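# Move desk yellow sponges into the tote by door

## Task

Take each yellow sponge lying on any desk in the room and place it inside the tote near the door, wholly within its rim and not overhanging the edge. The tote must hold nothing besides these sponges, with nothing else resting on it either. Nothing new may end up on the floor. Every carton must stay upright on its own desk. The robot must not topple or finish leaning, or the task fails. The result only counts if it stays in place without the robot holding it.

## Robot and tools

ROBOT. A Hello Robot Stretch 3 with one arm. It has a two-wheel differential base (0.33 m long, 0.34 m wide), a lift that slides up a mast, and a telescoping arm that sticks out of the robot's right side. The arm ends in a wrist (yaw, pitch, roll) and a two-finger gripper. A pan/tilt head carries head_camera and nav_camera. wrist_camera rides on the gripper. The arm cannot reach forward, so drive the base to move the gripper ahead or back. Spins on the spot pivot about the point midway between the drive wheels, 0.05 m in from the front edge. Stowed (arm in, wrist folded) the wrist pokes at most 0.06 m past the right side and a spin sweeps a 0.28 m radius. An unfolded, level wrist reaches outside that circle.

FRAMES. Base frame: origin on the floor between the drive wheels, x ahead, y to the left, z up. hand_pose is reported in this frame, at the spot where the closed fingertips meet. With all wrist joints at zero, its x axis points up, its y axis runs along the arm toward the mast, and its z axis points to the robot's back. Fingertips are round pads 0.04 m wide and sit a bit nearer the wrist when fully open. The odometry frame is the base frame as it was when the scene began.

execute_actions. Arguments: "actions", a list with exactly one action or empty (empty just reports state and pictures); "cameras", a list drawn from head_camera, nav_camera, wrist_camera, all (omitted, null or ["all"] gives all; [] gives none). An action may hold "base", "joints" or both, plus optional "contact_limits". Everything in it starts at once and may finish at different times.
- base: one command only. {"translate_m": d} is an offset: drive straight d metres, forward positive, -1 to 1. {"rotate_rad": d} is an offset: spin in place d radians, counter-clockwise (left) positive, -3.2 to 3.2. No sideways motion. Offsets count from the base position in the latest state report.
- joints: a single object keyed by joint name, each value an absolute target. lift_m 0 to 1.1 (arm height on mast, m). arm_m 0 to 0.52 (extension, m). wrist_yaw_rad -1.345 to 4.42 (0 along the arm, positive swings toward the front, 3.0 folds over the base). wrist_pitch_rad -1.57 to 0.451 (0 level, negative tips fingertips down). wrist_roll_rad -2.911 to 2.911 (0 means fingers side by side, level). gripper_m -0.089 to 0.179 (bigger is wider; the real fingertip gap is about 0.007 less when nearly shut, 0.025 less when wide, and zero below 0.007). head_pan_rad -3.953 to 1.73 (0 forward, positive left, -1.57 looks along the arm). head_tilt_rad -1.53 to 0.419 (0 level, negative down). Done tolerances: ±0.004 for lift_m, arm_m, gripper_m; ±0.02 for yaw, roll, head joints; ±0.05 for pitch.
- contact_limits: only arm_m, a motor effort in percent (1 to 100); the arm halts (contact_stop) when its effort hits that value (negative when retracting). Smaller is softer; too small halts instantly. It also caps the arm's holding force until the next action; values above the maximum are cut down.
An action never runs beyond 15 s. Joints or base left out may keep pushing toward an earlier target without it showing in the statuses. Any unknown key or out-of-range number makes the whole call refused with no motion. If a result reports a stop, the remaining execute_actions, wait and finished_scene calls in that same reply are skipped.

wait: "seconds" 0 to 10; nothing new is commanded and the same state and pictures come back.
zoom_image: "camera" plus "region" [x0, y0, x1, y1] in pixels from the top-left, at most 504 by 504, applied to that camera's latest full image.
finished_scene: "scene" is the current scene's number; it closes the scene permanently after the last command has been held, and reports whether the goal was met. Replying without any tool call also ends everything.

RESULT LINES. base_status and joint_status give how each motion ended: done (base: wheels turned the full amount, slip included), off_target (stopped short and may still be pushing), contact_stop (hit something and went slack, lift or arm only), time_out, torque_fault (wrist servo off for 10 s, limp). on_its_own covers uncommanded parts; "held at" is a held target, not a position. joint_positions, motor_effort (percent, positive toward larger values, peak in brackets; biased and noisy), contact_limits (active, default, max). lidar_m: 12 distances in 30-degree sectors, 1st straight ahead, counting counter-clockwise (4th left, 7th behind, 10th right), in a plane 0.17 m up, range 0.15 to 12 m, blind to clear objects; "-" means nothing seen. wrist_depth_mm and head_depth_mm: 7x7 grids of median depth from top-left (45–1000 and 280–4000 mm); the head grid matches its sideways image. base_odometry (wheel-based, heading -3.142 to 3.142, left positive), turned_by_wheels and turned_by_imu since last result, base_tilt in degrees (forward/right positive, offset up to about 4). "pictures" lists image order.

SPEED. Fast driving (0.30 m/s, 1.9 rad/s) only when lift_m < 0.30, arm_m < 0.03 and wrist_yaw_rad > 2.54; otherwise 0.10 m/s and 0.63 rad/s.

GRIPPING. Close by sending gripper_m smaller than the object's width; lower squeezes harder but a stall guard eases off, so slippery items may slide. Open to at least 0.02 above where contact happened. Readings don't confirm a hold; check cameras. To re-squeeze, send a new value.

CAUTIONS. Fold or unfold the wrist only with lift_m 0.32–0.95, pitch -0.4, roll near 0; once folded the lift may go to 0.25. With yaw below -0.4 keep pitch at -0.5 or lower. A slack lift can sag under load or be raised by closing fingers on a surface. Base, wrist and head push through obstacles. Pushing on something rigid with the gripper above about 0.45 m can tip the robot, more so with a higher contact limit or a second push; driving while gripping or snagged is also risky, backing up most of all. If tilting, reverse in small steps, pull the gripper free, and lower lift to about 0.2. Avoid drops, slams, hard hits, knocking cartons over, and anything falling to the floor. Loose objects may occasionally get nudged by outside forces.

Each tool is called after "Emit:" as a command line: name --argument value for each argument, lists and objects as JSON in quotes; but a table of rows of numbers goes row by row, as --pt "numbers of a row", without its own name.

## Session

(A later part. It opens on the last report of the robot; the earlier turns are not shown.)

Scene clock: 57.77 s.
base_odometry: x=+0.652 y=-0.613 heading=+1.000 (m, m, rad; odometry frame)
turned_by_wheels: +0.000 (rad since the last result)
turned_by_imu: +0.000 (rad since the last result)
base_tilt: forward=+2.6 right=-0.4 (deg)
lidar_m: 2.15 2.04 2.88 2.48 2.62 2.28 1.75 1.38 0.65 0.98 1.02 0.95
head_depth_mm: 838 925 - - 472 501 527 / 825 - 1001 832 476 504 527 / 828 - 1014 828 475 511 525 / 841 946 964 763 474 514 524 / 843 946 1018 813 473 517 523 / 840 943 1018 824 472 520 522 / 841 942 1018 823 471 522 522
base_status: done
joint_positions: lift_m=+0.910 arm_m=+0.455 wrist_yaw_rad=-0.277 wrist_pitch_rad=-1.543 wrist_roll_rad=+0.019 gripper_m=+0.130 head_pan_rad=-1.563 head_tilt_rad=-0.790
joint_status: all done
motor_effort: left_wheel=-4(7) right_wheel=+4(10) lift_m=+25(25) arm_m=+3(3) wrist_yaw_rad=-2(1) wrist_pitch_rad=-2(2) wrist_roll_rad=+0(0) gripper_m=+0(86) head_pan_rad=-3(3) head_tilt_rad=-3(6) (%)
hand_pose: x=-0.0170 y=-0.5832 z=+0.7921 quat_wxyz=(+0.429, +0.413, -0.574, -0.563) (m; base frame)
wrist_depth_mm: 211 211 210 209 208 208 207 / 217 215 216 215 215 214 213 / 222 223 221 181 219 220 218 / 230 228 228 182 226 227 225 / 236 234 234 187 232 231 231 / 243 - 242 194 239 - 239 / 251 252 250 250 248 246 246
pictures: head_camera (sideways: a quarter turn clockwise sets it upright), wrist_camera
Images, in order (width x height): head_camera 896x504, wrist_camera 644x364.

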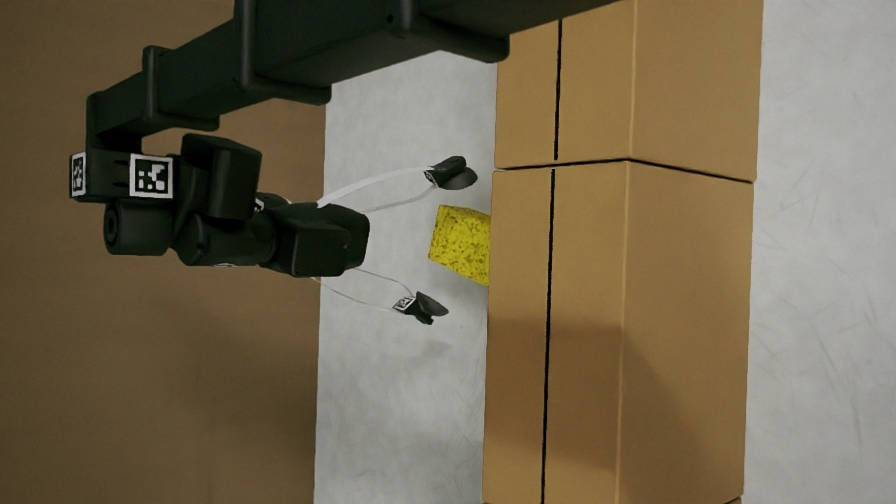

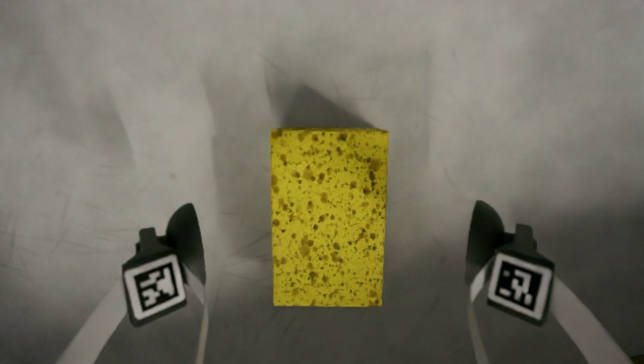

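Emit:
execute_actions --actions '[{"joints": {"lift_m": 0.865}}]' --cameras '["wrist_camera"]'

Emit:
execute_actions --actions '[{"joints": {"gripper_m": 0.02}}]' --cameras '["wrist_camera"]'

Scene clock: 59.97 s.
base_odometry: x=+0.652 y=-0.613 heading=+1.000 (m, m, rad; odometry frame)
turned_by_wheels: +0.000 (rad since the last result)
turned_by_imu: +0.000 (rad since the last result)
base_tilt: forward=+2.6 right=-0.5 (deg)
lidar_m: 2.07 2.04 2.88 2.48 2.62 2.28 1.75 1.37 0.65 0.98 1.02 0.95
head_depth_mm: 839 942 1030 - - 520 528 / 838 909 998 809 476 504 526 / 839 - 995 827 475 511 525 / 839 921 1025 764 474 514 525 / 839 945 1015 826 474 517 523 / 841 943 1019 821 471 519 522 / 843 946 1013 823 470 522 521
base_status: not commanded
joint_positions: lift_m=+0.865 arm_m=+0.455 wrist_yaw_rad=-0.277 wrist_pitch_rad=-1.543 wrist_roll_rad=+0.019 gripper_m=+0.130 head_pan_rad=-1.563 head_tilt_rad=-0.790
joint_status: all done
motor_effort: left_wheel=-4(4) right_wheel=+4(3) lift_m=+26(25) arm_m=+3(3) wrist_yaw_rad=-2(2) wrist_pitch_rad=-2(2) wrist_roll_rad=+1(0) gripper_m=+0(0) head_pan_rad=-1(3) head_tilt_rad=-4(4) (%)
hand_pose: x=-0.0170 y=-0.5832 z=+0.7471 quat_wxyz=(+0.429, +0.413, -0.574, -0.563) (m; base frame)
wrist_depth_mm: 169 168 168 168 167 166 166 / 173 174 172 172 171 171 170 / 178 178 177 175 175 176 176 / 183 183 181 137 180 180 181 / 189 188 187 141 185 185 186 / 195 - 193 146 190 - 191 / 200 201 200 150 198 198 197
pictures: wrist_camera
Images, in order (width x height): wrist_camera 644x364.

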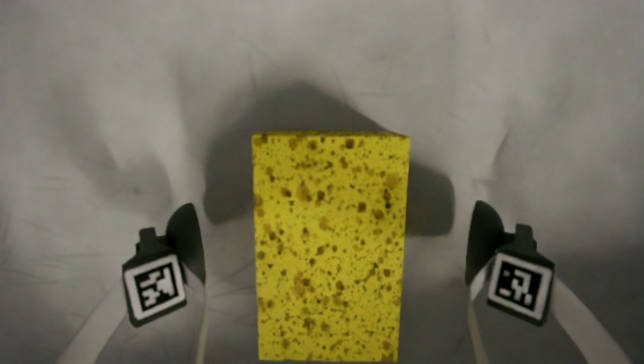

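Scene clock: 61.57 s.
base_odometry: x=+0.652 y=-0.613 heading=+1.000 (m, m, rad; odometry frame)
turned_by_wheels: +0.000 (rad since the last result)
turned_by_imu: +0.000 (rad since the last result)
base_tilt: forward=+2.6 right=-0.4 (deg)
lidar_m: 2.07 2.04 2.88 2.48 2.62 2.28 1.75 1.38 0.65 0.98 1.02 0.95
head_depth_mm: 837 941 1032 - - 519 527 / 840 910 999 811 475 504 526 / 839 - 997 832 476 512 525 / 842 921 1036 739 474 513 524 / 840 944 1015 827 472 517 524 / 843 945 1016 823 472 520 522 / 842 943 1016 822 471 521 521
base_status: not commanded
joint_positions: lift_m=+0.865 arm_m=+0.455 wrist_yaw_rad=-0.277 wrist_pitch_rad=-1.543 wrist_roll_rad=+0.019 gripper_m=+0.021 head_pan_rad=-1.563 head_tilt_rad=-0.790
joint_status: all done
motor_effort: left_wheel=-4(4) right_wheel=+3(3) lift_m=+26(26) arm_m=+3(4) wrist_yaw_rad=-2(2) wrist_pitch_rad=-2(2) wrist_roll_rad=+0(0) gripper_m=-15(94) head_pan_rad=-3(2) head_tilt_rad=-5(4) (%)
hand_pose: x=-0.0170 y=-0.5832 z=+0.7471 quat_wxyz=(+0.429, +0.413, -0.574, -0.563) (m; base frame)
wrist_depth_mm: 169 169 168 168 167 167 166 / 173 174 173 172 172 171 170 / 178 178 176 174 176 176 175 / 184 183 183 134 135 182 180 / 189 189 186 138 138 187 186 / 195 195 - 142 142 192 191 / 202 200 200 147 196 199 197
pictures: wrist_camera
Images, in order (width x height): wrist_camera 644x364.

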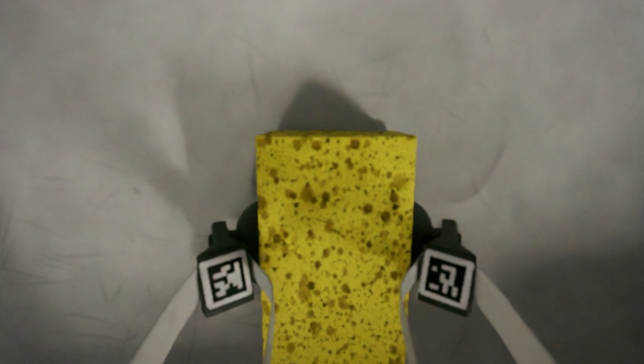

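Emit:
execute_actions --actions '[{"joints": {"lift_m": 1.095}}]' --cameras '["wrist_camera", "head_camera"]'

Scene clock: 65.13 s.
base_odometry: x=+0.652 y=-0.613 heading=+1.000 (m, m, rad; odometry frame)
turned_by_wheels: +0.000 (rad since the last result)
turned_by_imu: +0.000 (rad since the last result)
base_tilt: forward=+2.7 right=-0.4 (deg)
lidar_m: 2.08 2.04 2.87 2.48 2.62 2.29 1.75 1.38 0.65 0.98 1.01 0.95
head_depth_mm: 839 942 1017 835 477 501 527 / 840 943 1014 835 476 504 527 / 847 942 996 832 475 510 525 / - 945 583 831 473 513 524 / 844 944 1021 828 473 516 524 / 841 945 1016 821 472 519 523 / 841 945 1015 822 471 523 522
base_status: not commanded
joint_positions: lift_m=+1.095 arm_m=+0.455 wrist_yaw_rad=-0.277 wrist_pitch_rad=-1.543 wrist_roll_rad=+0.019 gripper_m=+0.021 head_pan_rad=-1.563 head_tilt_rad=-0.790
joint_status: all done
motor_effort: left_wheel=-4(4) right_wheel=+4(4) lift_m=+33(34) arm_m=+3(3) wrist_yaw_rad=-3(4) wrist_pitch_rad=-2(2) wrist_roll_rad=+1(0) gripper_m=-15(15) head_pan_rad=-2(2) head_tilt_rad=-5(4) (%)
hand_pose: x=-0.0170 y=-0.5832 z=+0.9767 quat_wxyz=(+0.429, +0.413, -0.574, -0.563) (m; base frame)
wrist_depth_mm: 382 378 380 376 376 375 374 / 393 389 388 390 389 388 384 / 402 404 398 397 395 397 397 / 411 412 406 134 135 410 405 / 427 426 416 138 138 419 412 / 436 439 - 142 142 368 330 / 449 447 412 147 297 298 272
pictures: head_camera (sideways: a quarter turn clockwise sets it upright), wrist_camera
Images, in order (width x height): head_camera 896x504, wrist_camera 644x364.

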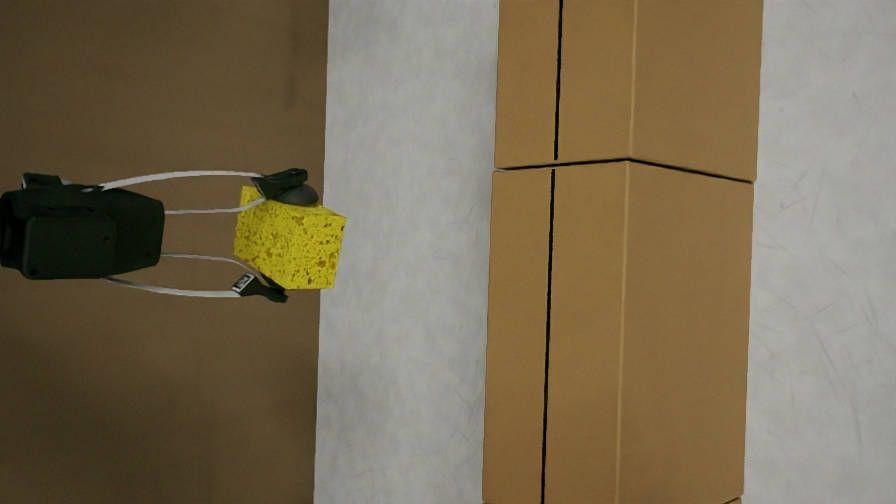

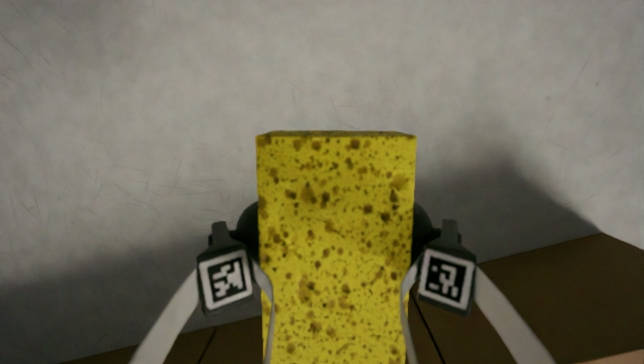

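Emit:
execute_actions --actions '[{"base": {"rotate_rad": 1.6}, "joints": {"arm_m": 0.0, "wrist_pitch_rad": -0.4, "wrist_yaw_rad": 0.0, "head_pan_rad": 0.0, "head_tilt_rad": -0.5}}]' --cameras '["nav_camera", "head_camera"]'

Scene clock: 77.73 s.
base_odometry: x=+0.652 y=-0.613 heading=+2.600 (m, m, rad; odometry frame)
turned_by_wheels: +1.600 (rad since the last result)
turned_by_imu: +1.576 (rad since the last result)
base_tilt: forward=+2.7 right=-0.5 (deg)
lidar_m: 2.49 2.38 1.76 1.75 1.35 0.65 0.98 1.02 0.95 2.07 2.04 2.87
head_depth_mm: 2376 2505 2727 2836 2119 1671 1392 / 2376 2547 2732 2816 2102 1671 1397 / 2374 2536 2746 2846 2110 1663 1381 / 2318 2484 2692 2704 2094 1662 1385 / 2311 2501 2672 2676 2092 1645 1380 / 2315 2467 2707 2706 2085 1656 1379 / 2297 2437 2667 2702 2092 1660 1375
base_status: done
joint_positions: lift_m=+1.095 arm_m=+0.001 wrist_yaw_rad=-0.001 wrist_pitch_rad=-0.425 wrist_roll_rad=+0.019 gripper_m=+0.021 head_pan_rad=-0.007 head_tilt_rad=-0.508
joint_status: all done
motor_effort: left_wheel=-4(12) right_wheel=+4(10) lift_m=+33(33) arm_m=-5(5) wrist_yaw_rad=+1(2) wrist_pitch_rad=+8(9) wrist_roll_rad=+0(0) gripper_m=-16(15) head_pan_rad=+2(30) head_tilt_rad=+5(30) (%)
hand_pose: x=-0.0217 y=-0.3699 z=+1.1060 quat_wxyz=(+0.685, +0.148, -0.697, -0.151) (m; base frame)
wrist_depth_mm: - - - - - - - / - - - - - - - / - - - - - - - / - - - 134 135 799 801 / - - - 138 138 578 439 / - - - 143 142 533 395 / - - - 147 505 493 373
pictures: head_camera (sideways: a quarter turn clockwise sets it upright), nav_camera (sideways: a quarter turn counterclockwise sets it upright)
Images, in order (width x height): head_camera 896x504, nav_camera 672x504.

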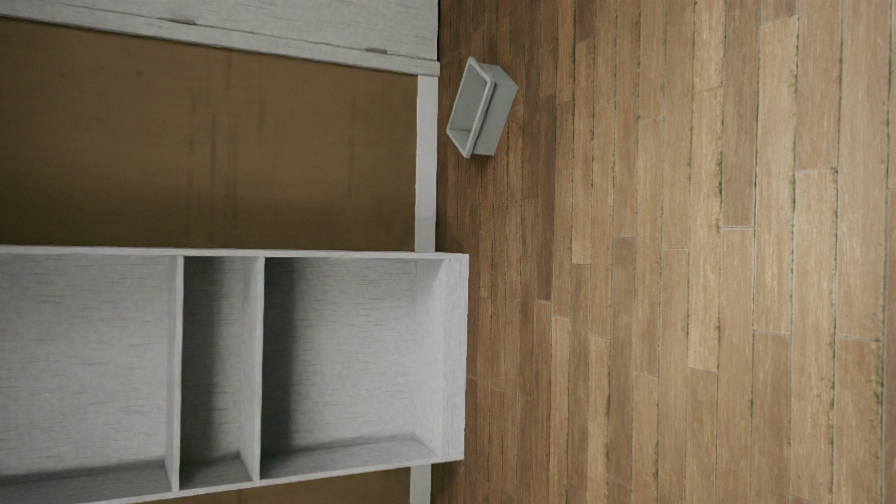

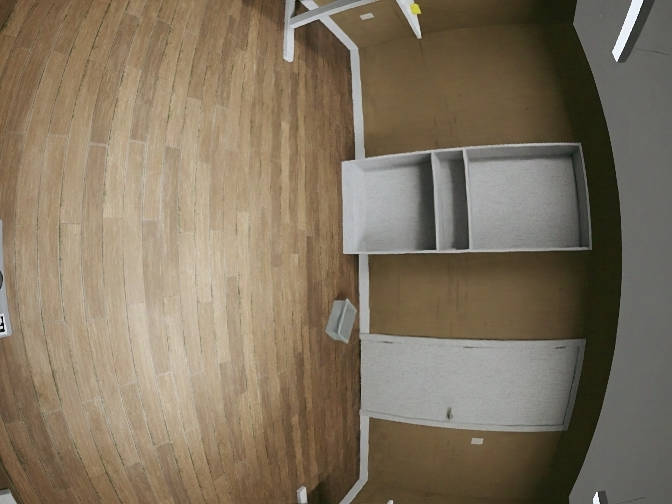

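Emit:
execute_actions --actions '[{"base": {"translate_m": 0.9}, "joints": {"lift_m": 0.29, "wrist_yaw_rad": 1.5, "head_pan_rad": -0.3, "head_tilt_rad": -0.7}}]' --cameras '["nav_camera", "head_camera"]'

Scene clock: 89.77 s.
base_odometry: x=-0.119 y=-0.149 heading=+2.600 (m, m, rad; odometry frame)
turned_by_wheels: +0.000 (rad since the last result)
turned_by_imu: +0.004 (rad since the last result)
base_tilt: forward=+2.6 right=-0.4 (deg)
lidar_m: 1.58 1.77 1.86 1.74 2.28 1.45 1.88 1.64 2.20 2.20 2.26 1.96
head_depth_mm: 1799 2014 2278 2133 1729 1443 1243 / 1743 1945 2202 2101 1710 1440 1235 / 1714 1907 2124 2118 1708 1428 1238 / 1684 1863 2096 2101 1707 1436 1235 / 1648 1823 2027 2103 1697 1432 1235 / 1610 1760 1945 2011 1700 1428 1234 / 1545 1609 1835 1918 1689 1428 1227
base_status: done
joint_positions: lift_m=+0.290 arm_m=+0.001 wrist_yaw_rad=+1.497 wrist_pitch_rad=-0.424 wrist_roll_rad=+0.019 gripper_m=+0.021 head_pan_rad=-0.293 head_tilt_rad=-0.692
joint_status: all done
motor_effort: left_wheel=-5(7) right_wheel=+4(9) lift_m=+26(26) arm_m=-5(5) wrist_yaw_rad=+2(2) wrist_pitch_rad=+8(8) wrist_roll_rad=+0(0) gripper_m=-15(15) head_pan_rad=-2(16) head_tilt_rad=-4(21) (%)
hand_pose: x=+0.2016 y=-0.1629 z=+0.3014 quat_wxyz=(+0.604, +0.583, -0.410, +0.356) (m; base frame)
wrist_depth_mm: - - - - - - - / - - - - - - - / 864 854 874 851 849 835 824 / 693 696 668 134 135 674 668 / 580 578 570 138 138 565 558 / 495 492 - 142 142 493 477 / 437 437 433 146 408 429 426
pictures: head_camera (sideways: a quarter turn clockwise sets it upright), nav_camera (sideways: a quarter turn counterclockwise sets it upright)
Images, in order (width x height): head_camera 896x504, nav_camera 672x504.

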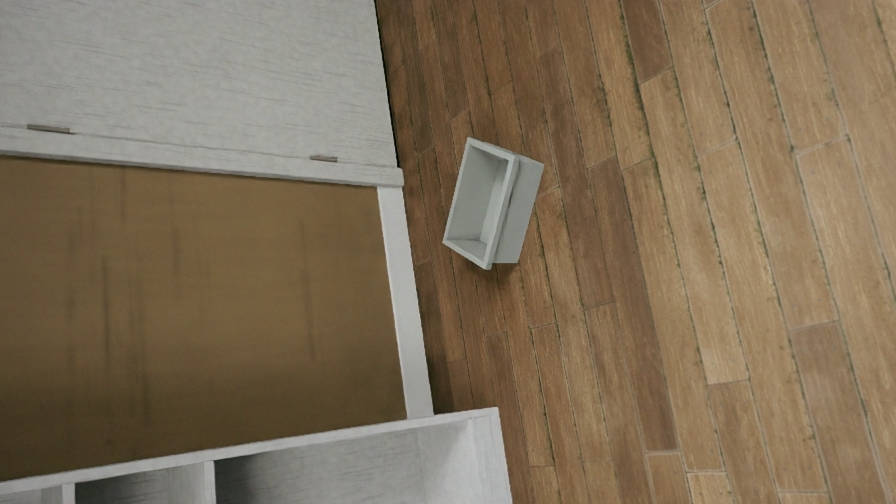

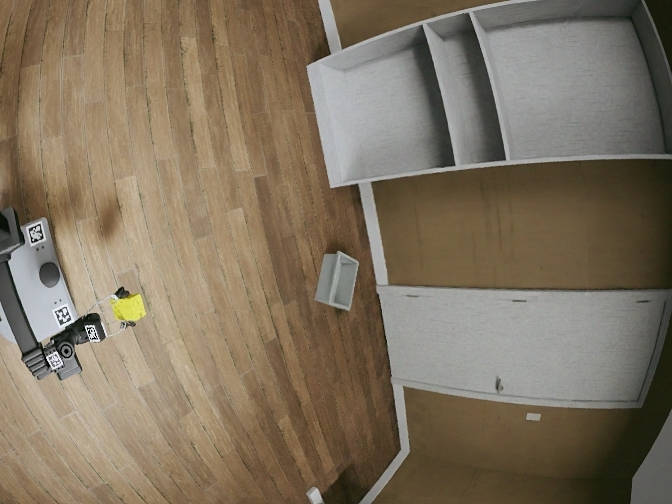

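Emit:
execute_actions --actions '[{"joints": {"wrist_yaw_rad": 2.6, "wrist_pitch_rad": -0.3, "lift_m": 0.295}}]' --cameras '["nav_camera"]'

Emit:
execute_actions --actions '[{"base": {"translate_m": 1.0}, "joints": {"head_pan_rad": -0.9, "head_tilt_rad": -1.0}}]' --cameras '["nav_camera", "head_camera"]'

Scene clock: 95.03 s.
base_odometry: x=-0.119 y=-0.149 heading=+2.600 (m, m, rad; odometry frame)
turned_by_wheels: +0.000 (rad since the last result)
turned_by_imu: +0.000 (rad since the last result)
base_tilt: forward=+2.7 right=-0.4 (deg)
lidar_m: 1.58 1.77 1.86 1.75 2.28 1.46 1.88 1.65 2.20 2.20 2.26 1.96
head_depth_mm: 1808 2001 2286 2131 1714 1442 1242 / 1744 1945 2193 2123 1705 1442 1244 / 1714 1897 2119 2116 1707 1429 1240 / 1682 1859 2075 2099 1696 1436 1233 / 1641 1803 2017 2106 1695 1422 1233 / 1601 1763 1959 2025 1698 1424 1232 / 1547 1613 1837 1916 1692 1425 1229
base_status: not commanded
joint_positions: lift_m=+0.295 arm_m=+0.001 wrist_yaw_rad=+2.597 wrist_pitch_rad=-0.327 wrist_roll_rad=+0.019 gripper_m=+0.021 head_pan_rad=-0.293 head_tilt_rad=-0.692
joint_status: all done
motor_effort: left_wheel=-5(5) right_wheel=+4(4) lift_m=+33(35) arm_m=-5(5) wrist_yaw_rad=+2(2) wrist_pitch_rad=+9(8) wrist_roll_rad=+1(0) gripper_m=-16(16) head_pan_rad=-2(2) head_tilt_rad=-5(3) (%)
hand_pose: x=+0.1004 y=+0.0546 z=+0.3284 quat_wxyz=(+0.298, +0.709, -0.079, +0.635) (m; base frame)
wrist_depth_mm: - - - - - - - / - - - - - - - / - - - - - - - / 823 821 802 134 135 802 799 / 668 661 665 138 138 655 637 / 562 560 - 142 142 553 539 / 485 481 472 146 446 463 466
pictures: nav_camera (sideways: a quarter turn counterclockwise sets it upright)
Images, in order (width x height): nav_camera 672x504.

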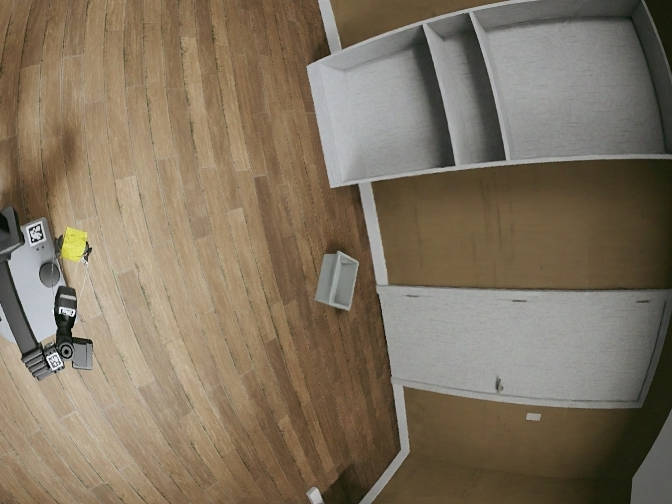

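Scene clock: 100.07 s.
base_odometry: x=-0.976 y=+0.367 heading=+2.600 (m, m, rad; odometry frame)
turned_by_wheels: +0.000 (rad since the last result)
turned_by_imu: +0.003 (rad since the last result)
base_tilt: forward=+2.7 right=-0.5 (deg)
lidar_m: 0.58 0.89 0.94 1.69 2.20 2.96 2.43 2.56 2.21 2.19 1.19 0.92
head_depth_mm: 2000 2121 1807 1573 1388 1250 1130 / 1646 1975 1799 1568 1382 1240 1133 / 1438 1730 1779 1565 1348 1242 1155 / 1274 1493 1721 1562 1370 1238 1125 / 1148 1321 1542 1553 1380 1236 1123 / 1063 1205 1376 1519 1375 1233 1120 / 974 1083 1233 1425 1376 1232 1120
base_status: done
joint_positions: lift_m=+0.295 arm_m=+0.001 wrist_yaw_rad=+2.598 wrist_pitch_rad=-0.325 wrist_roll_rad=+0.019 gripper_m=+0.021 head_pan_rad=-0.893 head_tilt_rad=-0.988
joint_status: all done
motor_effort: left_wheel=-5(11) right_wheel=+4(11) lift_m=+32(33) arm_m=-5(4) wrist_yaw_rad=+1(2) wrist_pitch_rad=+8(8) wrist_roll_rad=+1(1) gripper_m=-16(15) head_pan_rad=-2(23) head_tilt_rad=-6(28) (%)
hand_pose: x=+0.1003 y=+0.0548 z=+0.3288 quat_wxyz=(+0.297, +0.709, -0.079, +0.635) (m; base frame)
wrist_depth_mm: - - - - 918 783 648 / - - - - - 824 670 / - - - - 826 797 682 / 831 822 799 134 135 655 615 / 667 669 666 138 138 615 514 / 561 555 - 143 142 559 515 / 487 480 476 146 443 470 464
pictures: head_camera (sideways: a quarter turn clockwise sets it upright), nav_camera (sideways: a quarter turn counterclockwise sets it upright)
Images, in order (width x height): head_camera 896x504, nav_camera 672x504.

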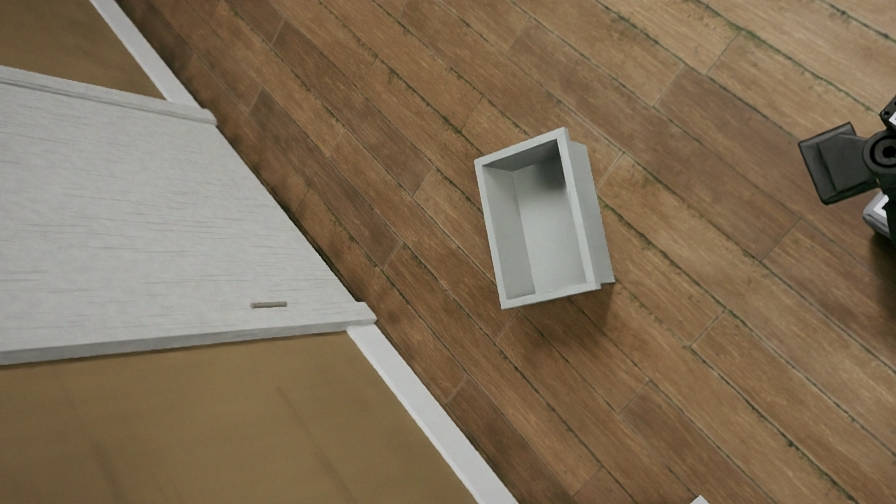

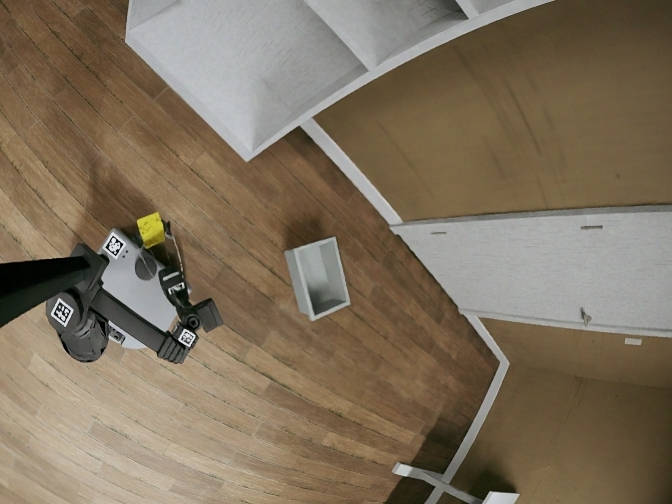

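Emit:
execute_actions --actions '[{"base": {"translate_m": 0.34}, "joints": {"lift_m": 0.34, "wrist_yaw_rad": 0.91, "arm_m": 0.435, "head_pan_rad": -1.57, "head_tilt_rad": -1.1}}]' --cameras '["head_camera"]'

Emit:
execute_actions --actions '[{"joints": {"wrist_pitch_rad": -1.5}}]' --cameras '["head_camera", "wrist_camera"]'

Scene clock: 107.33 s.
base_odometry: x=-1.267 y=+0.542 heading=+2.599 (m, m, rad; odometry frame)
turned_by_wheels: +0.000 (rad since the last result)
turned_by_imu: +0.001 (rad since the last result)
base_tilt: forward=+2.7 right=-0.4 (deg)
lidar_m: 0.24 0.53 0.76 2.12 1.75 2.43 2.76 2.90 2.26 1.92 0.77 0.24
head_depth_mm: 2094 1854 1640 1468 1325 1215 1119 / 2129 1844 1634 1465 1327 1214 - / 2118 1855 1651 1443 1324 1211 - / 2125 1835 1649 1396 1300 1210 - / 2115 1839 1638 1457 1297 1201 1108 / 2075 1823 1619 1449 1311 1201 1108 / 1605 1637 1569 1447 1310 1206 1010
base_status: done
joint_positions: lift_m=+0.340 arm_m=+0.435 wrist_yaw_rad=+0.911 wrist_pitch_rad=-0.325 wrist_roll_rad=+0.019 gripper_m=+0.021 head_pan_rad=-1.564 head_tilt_rad=-1.087
joint_status: all done
motor_effort: left_wheel=-3(10) right_wheel=+3(11) lift_m=+32(34) arm_m=+3(4) wrist_yaw_rad=-1(3) wrist_pitch_rad=+8(8) wrist_roll_rad=+0(0) gripper_m=-15(15) head_pan_rad=-2(24) head_tilt_rad=-7(17) (%)
hand_pose: x=+0.1643 y=-0.7238 z=+0.3739 quat_wxyz=(+0.672, +0.412, -0.582, +0.200) (m; base frame)
wrist_depth_mm: 347 390 425 498 601 757 - / 362 405 455 537 649 849 - / 376 429 484 532 692 969 - / 401 452 518 134 135 879 861 / 419 488 532 138 138 728 705 / 449 508 - 142 143 600 600 / 461 506 521 147 489 513 512
pictures: head_camera (sideways: a quarter turn clockwise sets it upright)
Images, in order (width x height): head_camera 896x504.

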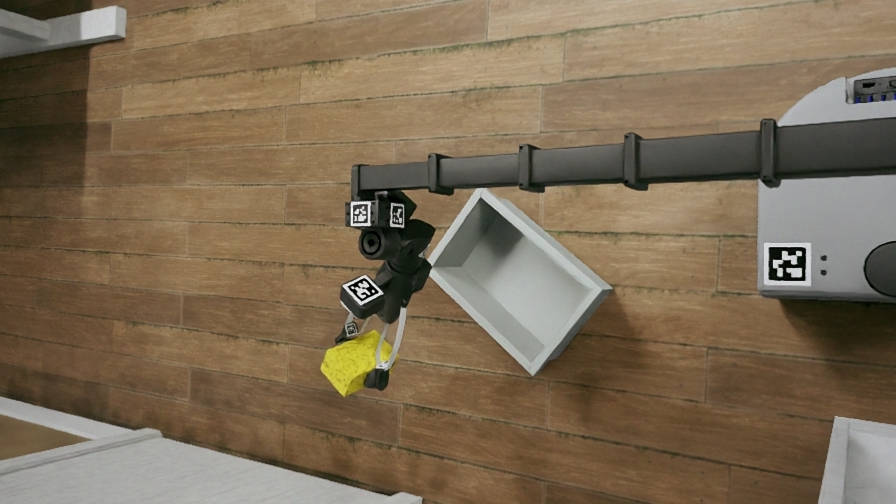

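Scene clock: 108.80 s.
base_odometry: x=-1.267 y=+0.542 heading=+2.599 (m, m, rad; odometry frame)
turned_by_wheels: +0.000 (rad since the last result)
turned_by_imu: +0.000 (rad since the last result)
base_tilt: forward=+2.7 right=-0.5 (deg)
lidar_m: 0.24 0.53 0.76 2.12 1.76 2.44 2.77 2.90 2.27 1.92 0.77 0.25
head_depth_mm: 2081 1851 1628 1466 1329 1207 1113 / 2120 1846 1636 1458 1325 1210 - / 2118 1858 1652 1439 1321 1204 - / 2127 1849 1627 1178 1298 1216 - / 2100 1832 1617 1451 1295 1206 1104 / 2068 1833 1619 1456 1314 1204 1103 / 1595 1646 1571 1454 1312 1199 1007
base_status: not commanded
joint_positions: lift_m=+0.340 arm_m=+0.435 wrist_yaw_rad=+0.911 wrist_pitch_rad=-1.493 wrist_roll_rad=+0.019 gripper_m=+0.021 head_pan_rad=-1.564 head_tilt_rad=-1.087
joint_status: all done
motor_effort: left_wheel=-3(4) right_wheel=+3(3) lift_m=+33(33) arm_m=+3(3) wrist_yaw_rad=-1(0) wrist_pitch_rad=-2(8) wrist_roll_rad=+0(0) gripper_m=-15(15) head_pan_rad=-2(1) head_tilt_rad=-7(7) (%)
hand_pose: x=-0.0248 y=-0.5772 z=+0.2212 quat_wxyz=(+0.675, +0.657, -0.261, -0.209) (m; base frame)
wrist_depth_mm: 355 245 268 270 272 273 349 / 365 274 360 353 354 280 354 / 374 297 366 363 346 362 366 / 378 295 373 134 135 367 370 / 386 275 289 138 138 378 377 / 398 395 - 142 142 390 389 / 402 402 407 147 398 397 397
pictures: head_camera (sideways: a quarter turn clockwise sets it upright), wrist_camera
Images, in order (width x height): head_camera 896x504, wrist_camera 644x364.

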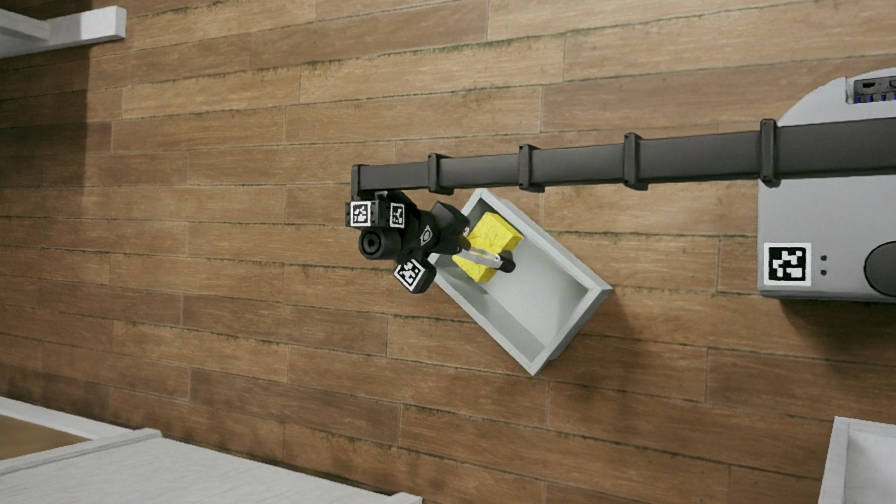

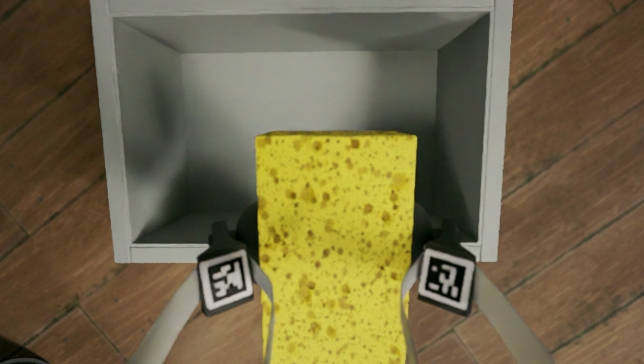

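Emit:
execute_actions --actions '[{"base": {"translate_m": 0.022}, "joints": {"arm_m": 0.495, "lift_m": 0.3}}]' --cameras '["head_camera", "wrist_camera"]'

Scene clock: 112.00 s.
base_odometry: x=-1.286 y=+0.554 heading=+2.599 (m, m, rad; odometry frame)
turned_by_wheels: +0.000 (rad since the last result)
turned_by_imu: +0.000 (rad since the last result)
base_tilt: forward=+2.6 right=-0.4 (deg)
lidar_m: 0.22 0.51 0.72 2.13 1.76 2.45 2.97 2.92 2.28 0.59 0.74 0.22
head_depth_mm: 2086 1860 1632 1460 1330 1211 1118 / 2159 1849 1632 1464 1327 1210 - / 2123 1842 1657 1455 1324 1216 - / 2101 1840 1653 1319 1302 1214 - / 2115 1837 1622 1446 1304 1203 1111 / 2049 1844 1612 1452 1317 1205 1109 / 1543 1574 1559 1443 1311 1203 1007
base_status: done
joint_positions: lift_m=+0.300 arm_m=+0.495 wrist_yaw_rad=+0.911 wrist_pitch_rad=-1.494 wrist_roll_rad=+0.019 gripper_m=+0.021 head_pan_rad=-1.564 head_tilt_rad=-1.087
joint_status: all done
motor_effort: left_wheel=-4(7) right_wheel=+3(10) lift_m=+26(27) arm_m=+4(4) wrist_yaw_rad=-1(1) wrist_pitch_rad=-2(2) wrist_roll_rad=+1(0) gripper_m=-15(15) head_pan_rad=-3(2) head_tilt_rad=-6(7) (%)
hand_pose: x=-0.0251 y=-0.6370 z=+0.1815 quat_wxyz=(+0.675, +0.658, -0.260, -0.210) (m; base frame)
wrist_depth_mm: 320 317 316 317 314 313 314 / 215 221 227 209 210 320 320 / 237 324 324 323 248 324 326 / 235 334 334 134 135 333 334 / 244 335 338 138 138 342 342 / 247 293 - 142 142 348 348 / 255 247 247 147 230 356 354
pictures: head_camera (sideways: a quarter turn clockwise sets it upright), wrist_camera
Images, in order (width x height): head_camera 896x504, wrist_camera 644x364.

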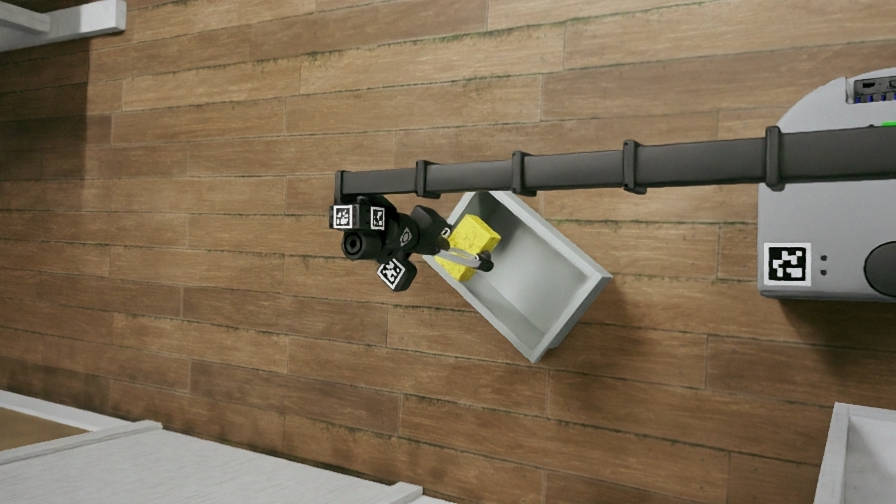

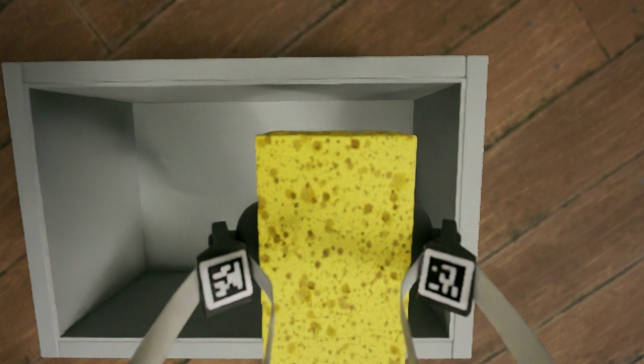

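Emit:
execute_actions --actions '[{"joints": {"lift_m": 0.163}}]' --cameras '["head_camera", "wrist_camera"]'

Scene clock: 115.20 s.
base_odometry: x=-1.286 y=+0.554 heading=+2.599 (m, m, rad; odometry frame)
turned_by_wheels: +0.000 (rad since the last result)
turned_by_imu: +0.000 (rad since the last result)
base_tilt: forward=+2.7 right=-0.4 (deg)
lidar_m: 0.22 0.51 0.73 2.12 1.76 2.45 2.98 2.92 2.27 1.74 0.74 0.22
head_depth_mm: 2077 1851 1638 1464 1326 1206 1120 / 2126 1866 1634 1462 1324 1215 - / 2134 1857 1624 1465 1317 1215 - / 2120 1842 1623 1402 1298 1219 - / 2102 1831 1623 1449 1299 1204 1108 / 2044 1824 1613 1448 1312 1198 1104 / 1544 1572 1563 1443 1314 1202 1011
base_status: not commanded
joint_positions: lift_m=+0.163 arm_m=+0.495 wrist_yaw_rad=+0.911 wrist_pitch_rad=-1.494 wrist_roll_rad=+0.019 gripper_m=+0.021 head_pan_rad=-1.564 head_tilt_rad=-1.087
joint_status: all done
motor_effort: left_wheel=-4(4) right_wheel=+3(3) lift_m=+26(27) arm_m=+3(4) wrist_yaw_rad=+0(2) wrist_pitch_rad=-2(1) wrist_roll_rad=+1(0) gripper_m=-15(16) head_pan_rad=-2(3) head_tilt_rad=-7(7) (%)
hand_pose: x=-0.0251 y=-0.6370 z=+0.0445 quat_wxyz=(+0.675, +0.658, -0.260, -0.210) (m; base frame)
wrist_depth_mm: 103 94 95 96 97 97 94 / 178 181 184 187 188 146 103 / 195 194 194 193 192 157 103 / 199 200 198 134 135 157 103 / 203 204 202 138 138 157 104 / 209 209 - 142 142 147 104 / 214 212 212 146 209 170 104
pictures: head_camera (sideways: a quarter turn clockwise sets it upright), wrist_camera
Images, in order (width x height): head_camera 896x504, wrist_camera 644x364.

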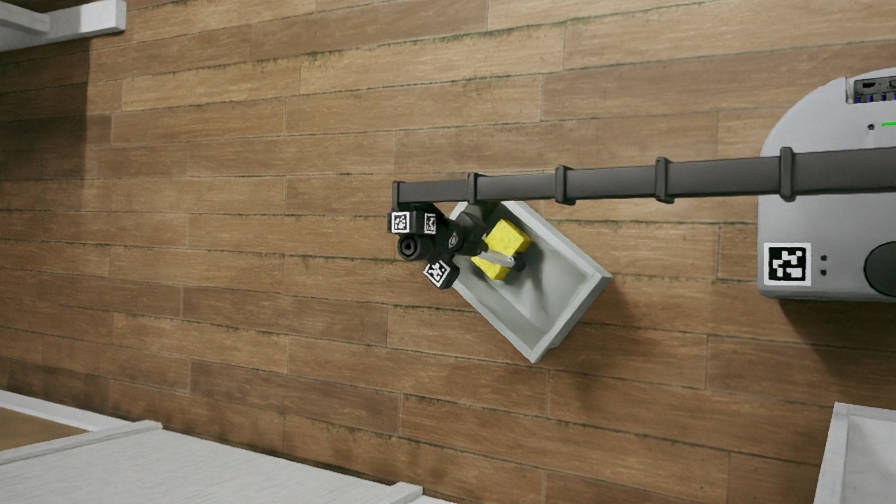

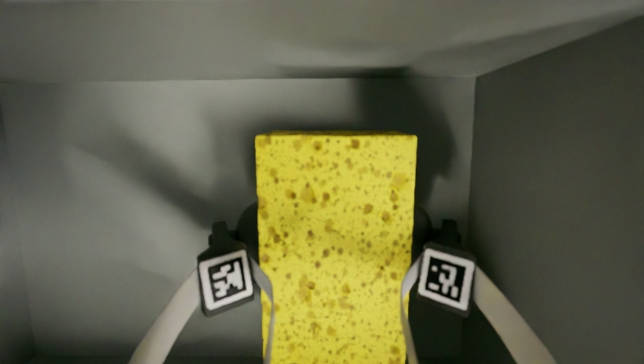

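Emit:
execute_actions --actions '[{"joints": {"lift_m": 0.15}}]' --cameras '[]'

Emit:
execute_actions --actions '[{"joints": {"gripper_m": 0.095}}]' --cameras '["wrist_camera"]'

Scene clock: 117.03 s.
base_odometry: x=-1.286 y=+0.554 heading=+2.599 (m, m, rad; odometry frame)
turned_by_wheels: +0.000 (rad since the last result)
turned_by_imu: +0.000 (rad since the last result)
base_tilt: forward=+2.6 right=-0.4 (deg)
lidar_m: 0.22 0.51 0.72 2.13 1.76 2.45 2.97 2.92 2.27 1.75 0.74 0.22
head_depth_mm: 2067 1858 1639 1468 1328 1210 1117 / 2137 1838 1643 1467 1326 1209 - / 2127 1841 1625 1459 1322 1212 - / 2125 1842 1625 1400 1301 1217 - / 2095 1837 1626 1455 1297 1200 1110 / 2049 1827 1619 1449 1316 1199 1111 / 1536 1574 1563 1448 1313 1198 1009
base_status: not commanded
joint_positions: lift_m=+0.150 arm_m=+0.495 wrist_yaw_rad=+0.911 wrist_pitch_rad=-1.494 wrist_roll_rad=+0.019 gripper_m=+0.021 head_pan_rad=-1.564 head_tilt_rad=-1.087
joint_status: all done
motor_effort: left_wheel=-4(4) right_wheel=+3(3) lift_m=+26(27) arm_m=+3(4) wrist_yaw_rad=-2(1) wrist_pitch_rad=-2(2) wrist_roll_rad=+0(0) gripper_m=-15(15) head_pan_rad=-2(1) head_tilt_rad=-7(7) (%)
hand_pose: x=-0.0251 y=-0.6370 z=+0.0315 quat_wxyz=(+0.675, +0.658, -0.260, -0.210) (m; base frame)
wrist_depth_mm: 103 94 95 96 97 97 94 / 178 179 178 177 176 145 103 / 182 183 181 179 179 156 103 / 186 186 185 134 135 157 103 / 191 190 188 138 138 157 104 / 196 194 - 143 142 147 104 / 200 199 199 146 194 170 104
pictures: none
No camera images: the call's "cameras" was empty. Leave "cameras" out to get every camera's image.

Scene clock: 118.27 s.
base_odometry: x=-1.286 y=+0.554 heading=+2.599 (m, m, rad; odometry frame)
turned_by_wheels: +0.000 (rad since the last result)
turned_by_imu: +0.000 (rad since the last result)
base_tilt: forward=+2.6 right=-0.4 (deg)
lidar_m: 0.22 0.51 0.73 2.13 1.76 2.45 2.98 2.93 2.27 1.74 0.74 0.22
head_depth_mm: 2067 1858 1635 1466 1332 1213 1114 / 2124 1853 1638 1458 1320 1205 - / 2121 1845 1633 1463 1324 1219 - / 2117 1842 1634 1410 1303 1214 - / 2123 1843 1624 1460 1294 1203 1109 / 2042 1832 1632 1451 1313 1201 1112 / 1539 1562 1562 1451 1315 1200 1009
base_status: not commanded
joint_positions: lift_m=+0.150 arm_m=+0.495 wrist_yaw_rad=+0.911 wrist_pitch_rad=-1.494 wrist_roll_rad=+0.019 gripper_m=+0.095 head_pan_rad=-1.564 head_tilt_rad=-1.087
joint_status: all done
motor_effort: left_wheel=-4(4) right_wheel=+3(3) lift_m=+25(26) arm_m=+4(3) wrist_yaw_rad=-1(0) wrist_pitch_rad=-2(2) wrist_roll_rad=+0(1) gripper_m=+0(84) head_pan_rad=-3(3) head_tilt_rad=-6(7) (%)
hand_pose: x=-0.0251 y=-0.6370 z=+0.0315 quat_wxyz=(+0.675, +0.658, -0.260, -0.210) (m; base frame)
wrist_depth_mm: 103 94 95 96 97 97 93 / 178 179 177 177 176 145 103 / 184 182 182 179 179 157 103 / 187 186 185 140 182 157 103 / 191 191 188 143 143 147 104 / 196 195 193 146 147 137 104 / 200 199 199 149 195 170 99
pictures: wrist_camera
Images, in order (width x height): wrist_camera 644x364.

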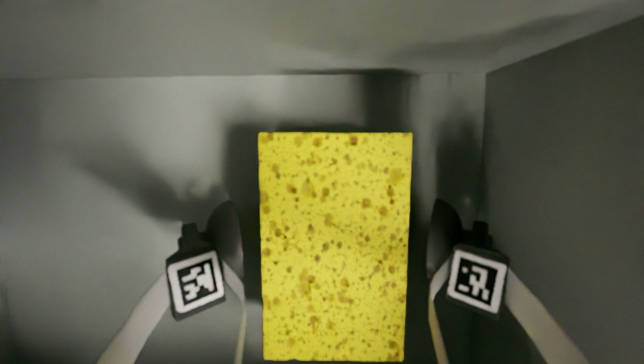

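Emit:
execute_actions --actions '[{"joints": {"lift_m": 0.29, "head_pan_rad": -1.95, "head_tilt_rad": -0.3}}]' --cameras '["head_camera", "nav_camera", "wrist_camera"]'

Scene clock: 121.10 s.
base_odometry: x=-1.286 y=+0.554 heading=+2.599 (m, m, rad; odometry frame)
turned_by_wheels: +0.000 (rad since the last result)
turned_by_imu: +0.000 (rad since the last result)
base_tilt: forward=+2.6 right=-0.4 (deg)
lidar_m: 0.22 0.51 0.72 2.13 1.77 2.45 2.98 2.94 2.28 1.74 0.74 0.22
head_depth_mm: 2725 2855 3003 2377 2660 2120 1656 / 2632 2769 2909 2268 2797 2117 1651 / 2530 2649 2785 2182 2921 2110 1646 / 2463 2549 2664 2702 2879 2106 1648 / 2384 2460 2586 2627 2729 2100 1641 / 2289 2393 2500 2597 2692 2101 1637 / 2221 2333 2411 2507 2602 2099 1645
base_status: not commanded
joint_positions: lift_m=+0.290 arm_m=+0.495 wrist_yaw_rad=+0.911 wrist_pitch_rad=-1.494 wrist_roll_rad=+0.019 gripper_m=+0.095 head_pan_rad=-1.943 head_tilt_rad=-0.310
joint_status: all done
motor_effort: left_wheel=-4(4) right_wheel=+3(3) lift_m=+32(33) arm_m=+3(3) wrist_yaw_rad=-1(1) wrist_pitch_rad=-2(2) wrist_roll_rad=+0(0) gripper_m=+0(0) head_pan_rad=-3(19) head_tilt_rad=+5(45) (%)
hand_pose: x=-0.0251 y=-0.6370 z=+0.1712 quat_wxyz=(+0.675, +0.658, -0.260, -0.210) (m; base frame)
wrist_depth_mm: 308 309 306 306 306 303 302 / 215 200 201 199 197 308 311 / 237 318 317 314 311 315 315 / 237 324 328 278 317 320 322 / 235 330 331 285 326 332 327 / 234 293 292 311 293 335 339 / 226 233 235 233 231 347 340
pictures: head_camera (sideways: a quarter turn clockwise sets it upright), nav_camera (sideways: a quarter turn counterclockwise sets it upright), wrist_camera
Images, in order (width x height): head_camera 896x504, nav_camera 672x504, wrist_camera 644x364.

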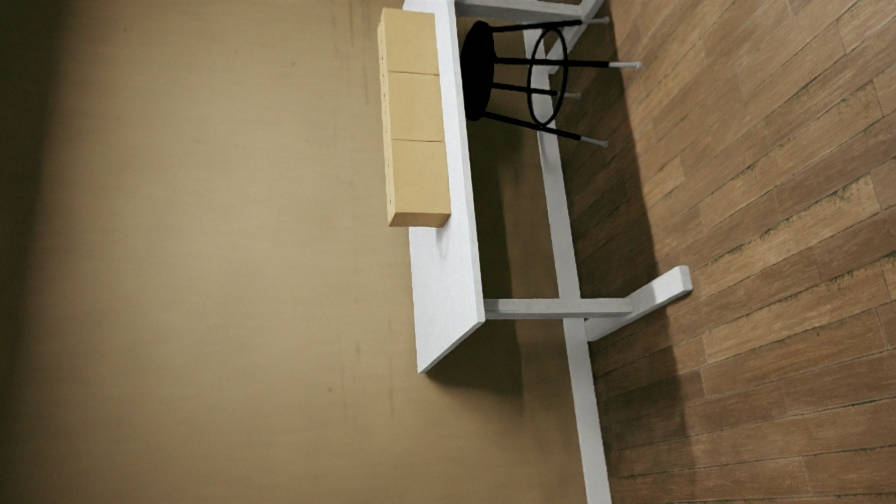

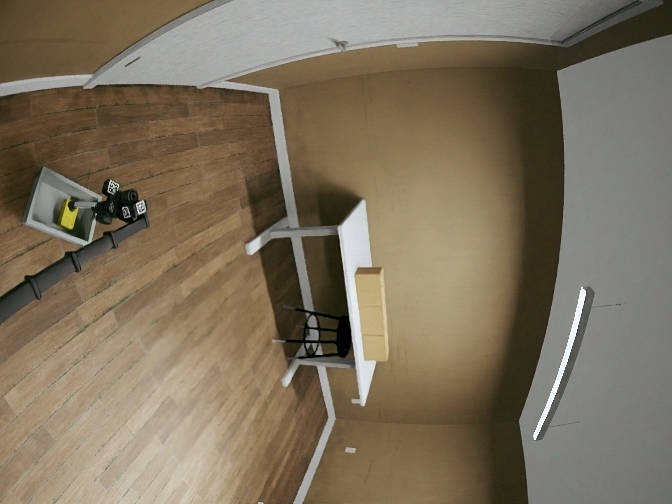

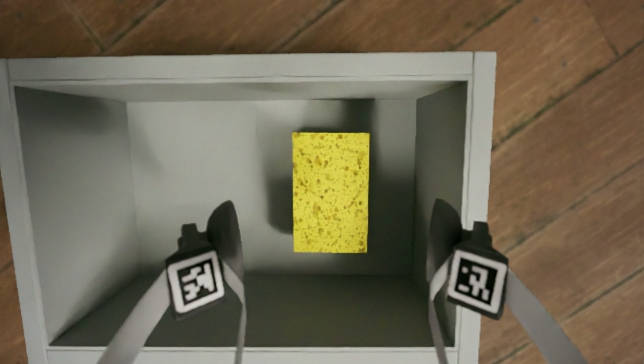

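Emit:
execute_actions --actions '[{"base": {"translate_m": -0.3}, "joints": {"arm_m": 0.0, "wrist_pitch_rad": -0.35, "wrist_yaw_rad": 1.6, "head_pan_rad": 1.73, "head_tilt_rad": -0.25}}]' --cameras '["head_camera", "nav_camera"]'

Scene clock: 128.33 s.
base_odometry: x=-1.029 y=+0.399 heading=+2.599 (m, m, rad; odometry frame)
turned_by_wheels: +0.000 (rad since the last result)
turned_by_imu: +0.001 (rad since the last result)
base_tilt: forward=+2.6 right=-0.5 (deg)
lidar_m: 0.52 0.83 0.90 1.69 2.24 3.02 2.49 2.64 2.51 2.21 1.14 0.86
head_depth_mm: 1825 1881 1950 2022 2088 2152 1750 / 1856 1899 1977 2049 2144 2175 1753 / 1877 1945 2009 2085 2168 2210 1744 / 1910 1962 2033 1887 2191 2117 1749 / 1950 1990 2079 1872 2263 2267 1737 / 1969 2035 2126 1525 2275 2260 1746 / 1998 2058 2140 1540 2341 2255 1745
base_status: done
joint_positions: lift_m=+0.290 arm_m=+0.001 wrist_yaw_rad=+1.599 wrist_pitch_rad=-0.374 wrist_roll_rad=+0.019 gripper_m=+0.095 head_pan_rad=+1.723 head_tilt_rad=-0.260
joint_status: all done
motor_effort: left_wheel=-3(10) right_wheel=+4(5) lift_m=+32(33) arm_m=-5(5) wrist_yaw_rad=+1(1) wrist_pitch_rad=+8(7) wrist_roll_rad=+0(0) gripper_m=+0(0) head_pan_rad=+2(30) head_tilt_rad=+6(15) (%)
hand_pose: x=+0.2082 y=-0.1400 z=+0.3124 quat_wxyz=(+0.575, +0.594, -0.395, +0.401) (m; base frame)
wrist_depth_mm: 652 644 632 652 661 650 642 / 717 710 686 701 713 700 685 / 747 739 726 769 782 752 735 / 583 580 570 728 735 725 719 / 589 580 571 587 600 595 582 / 523 526 501 514 501 517 483 / 452 450 451 451 444 441 376
pictures: head_camera (sideways: a quarter turn clockwise sets it upright), nav_camera (sideways: a quarter turn counterclockwise sets it upright)
Images, in order (width x height): head_camera 896x504, nav_camera 672x504.

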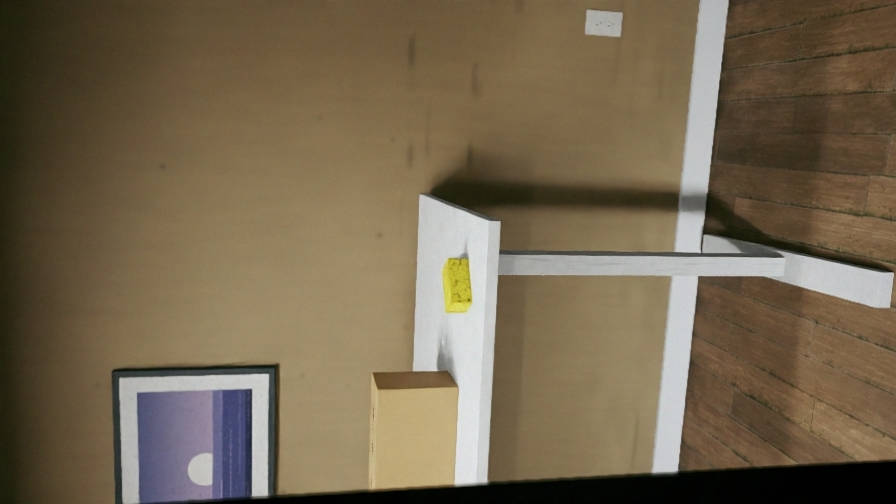

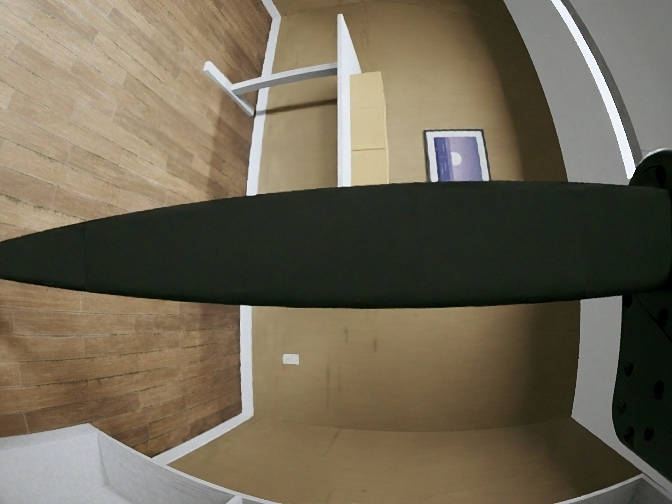

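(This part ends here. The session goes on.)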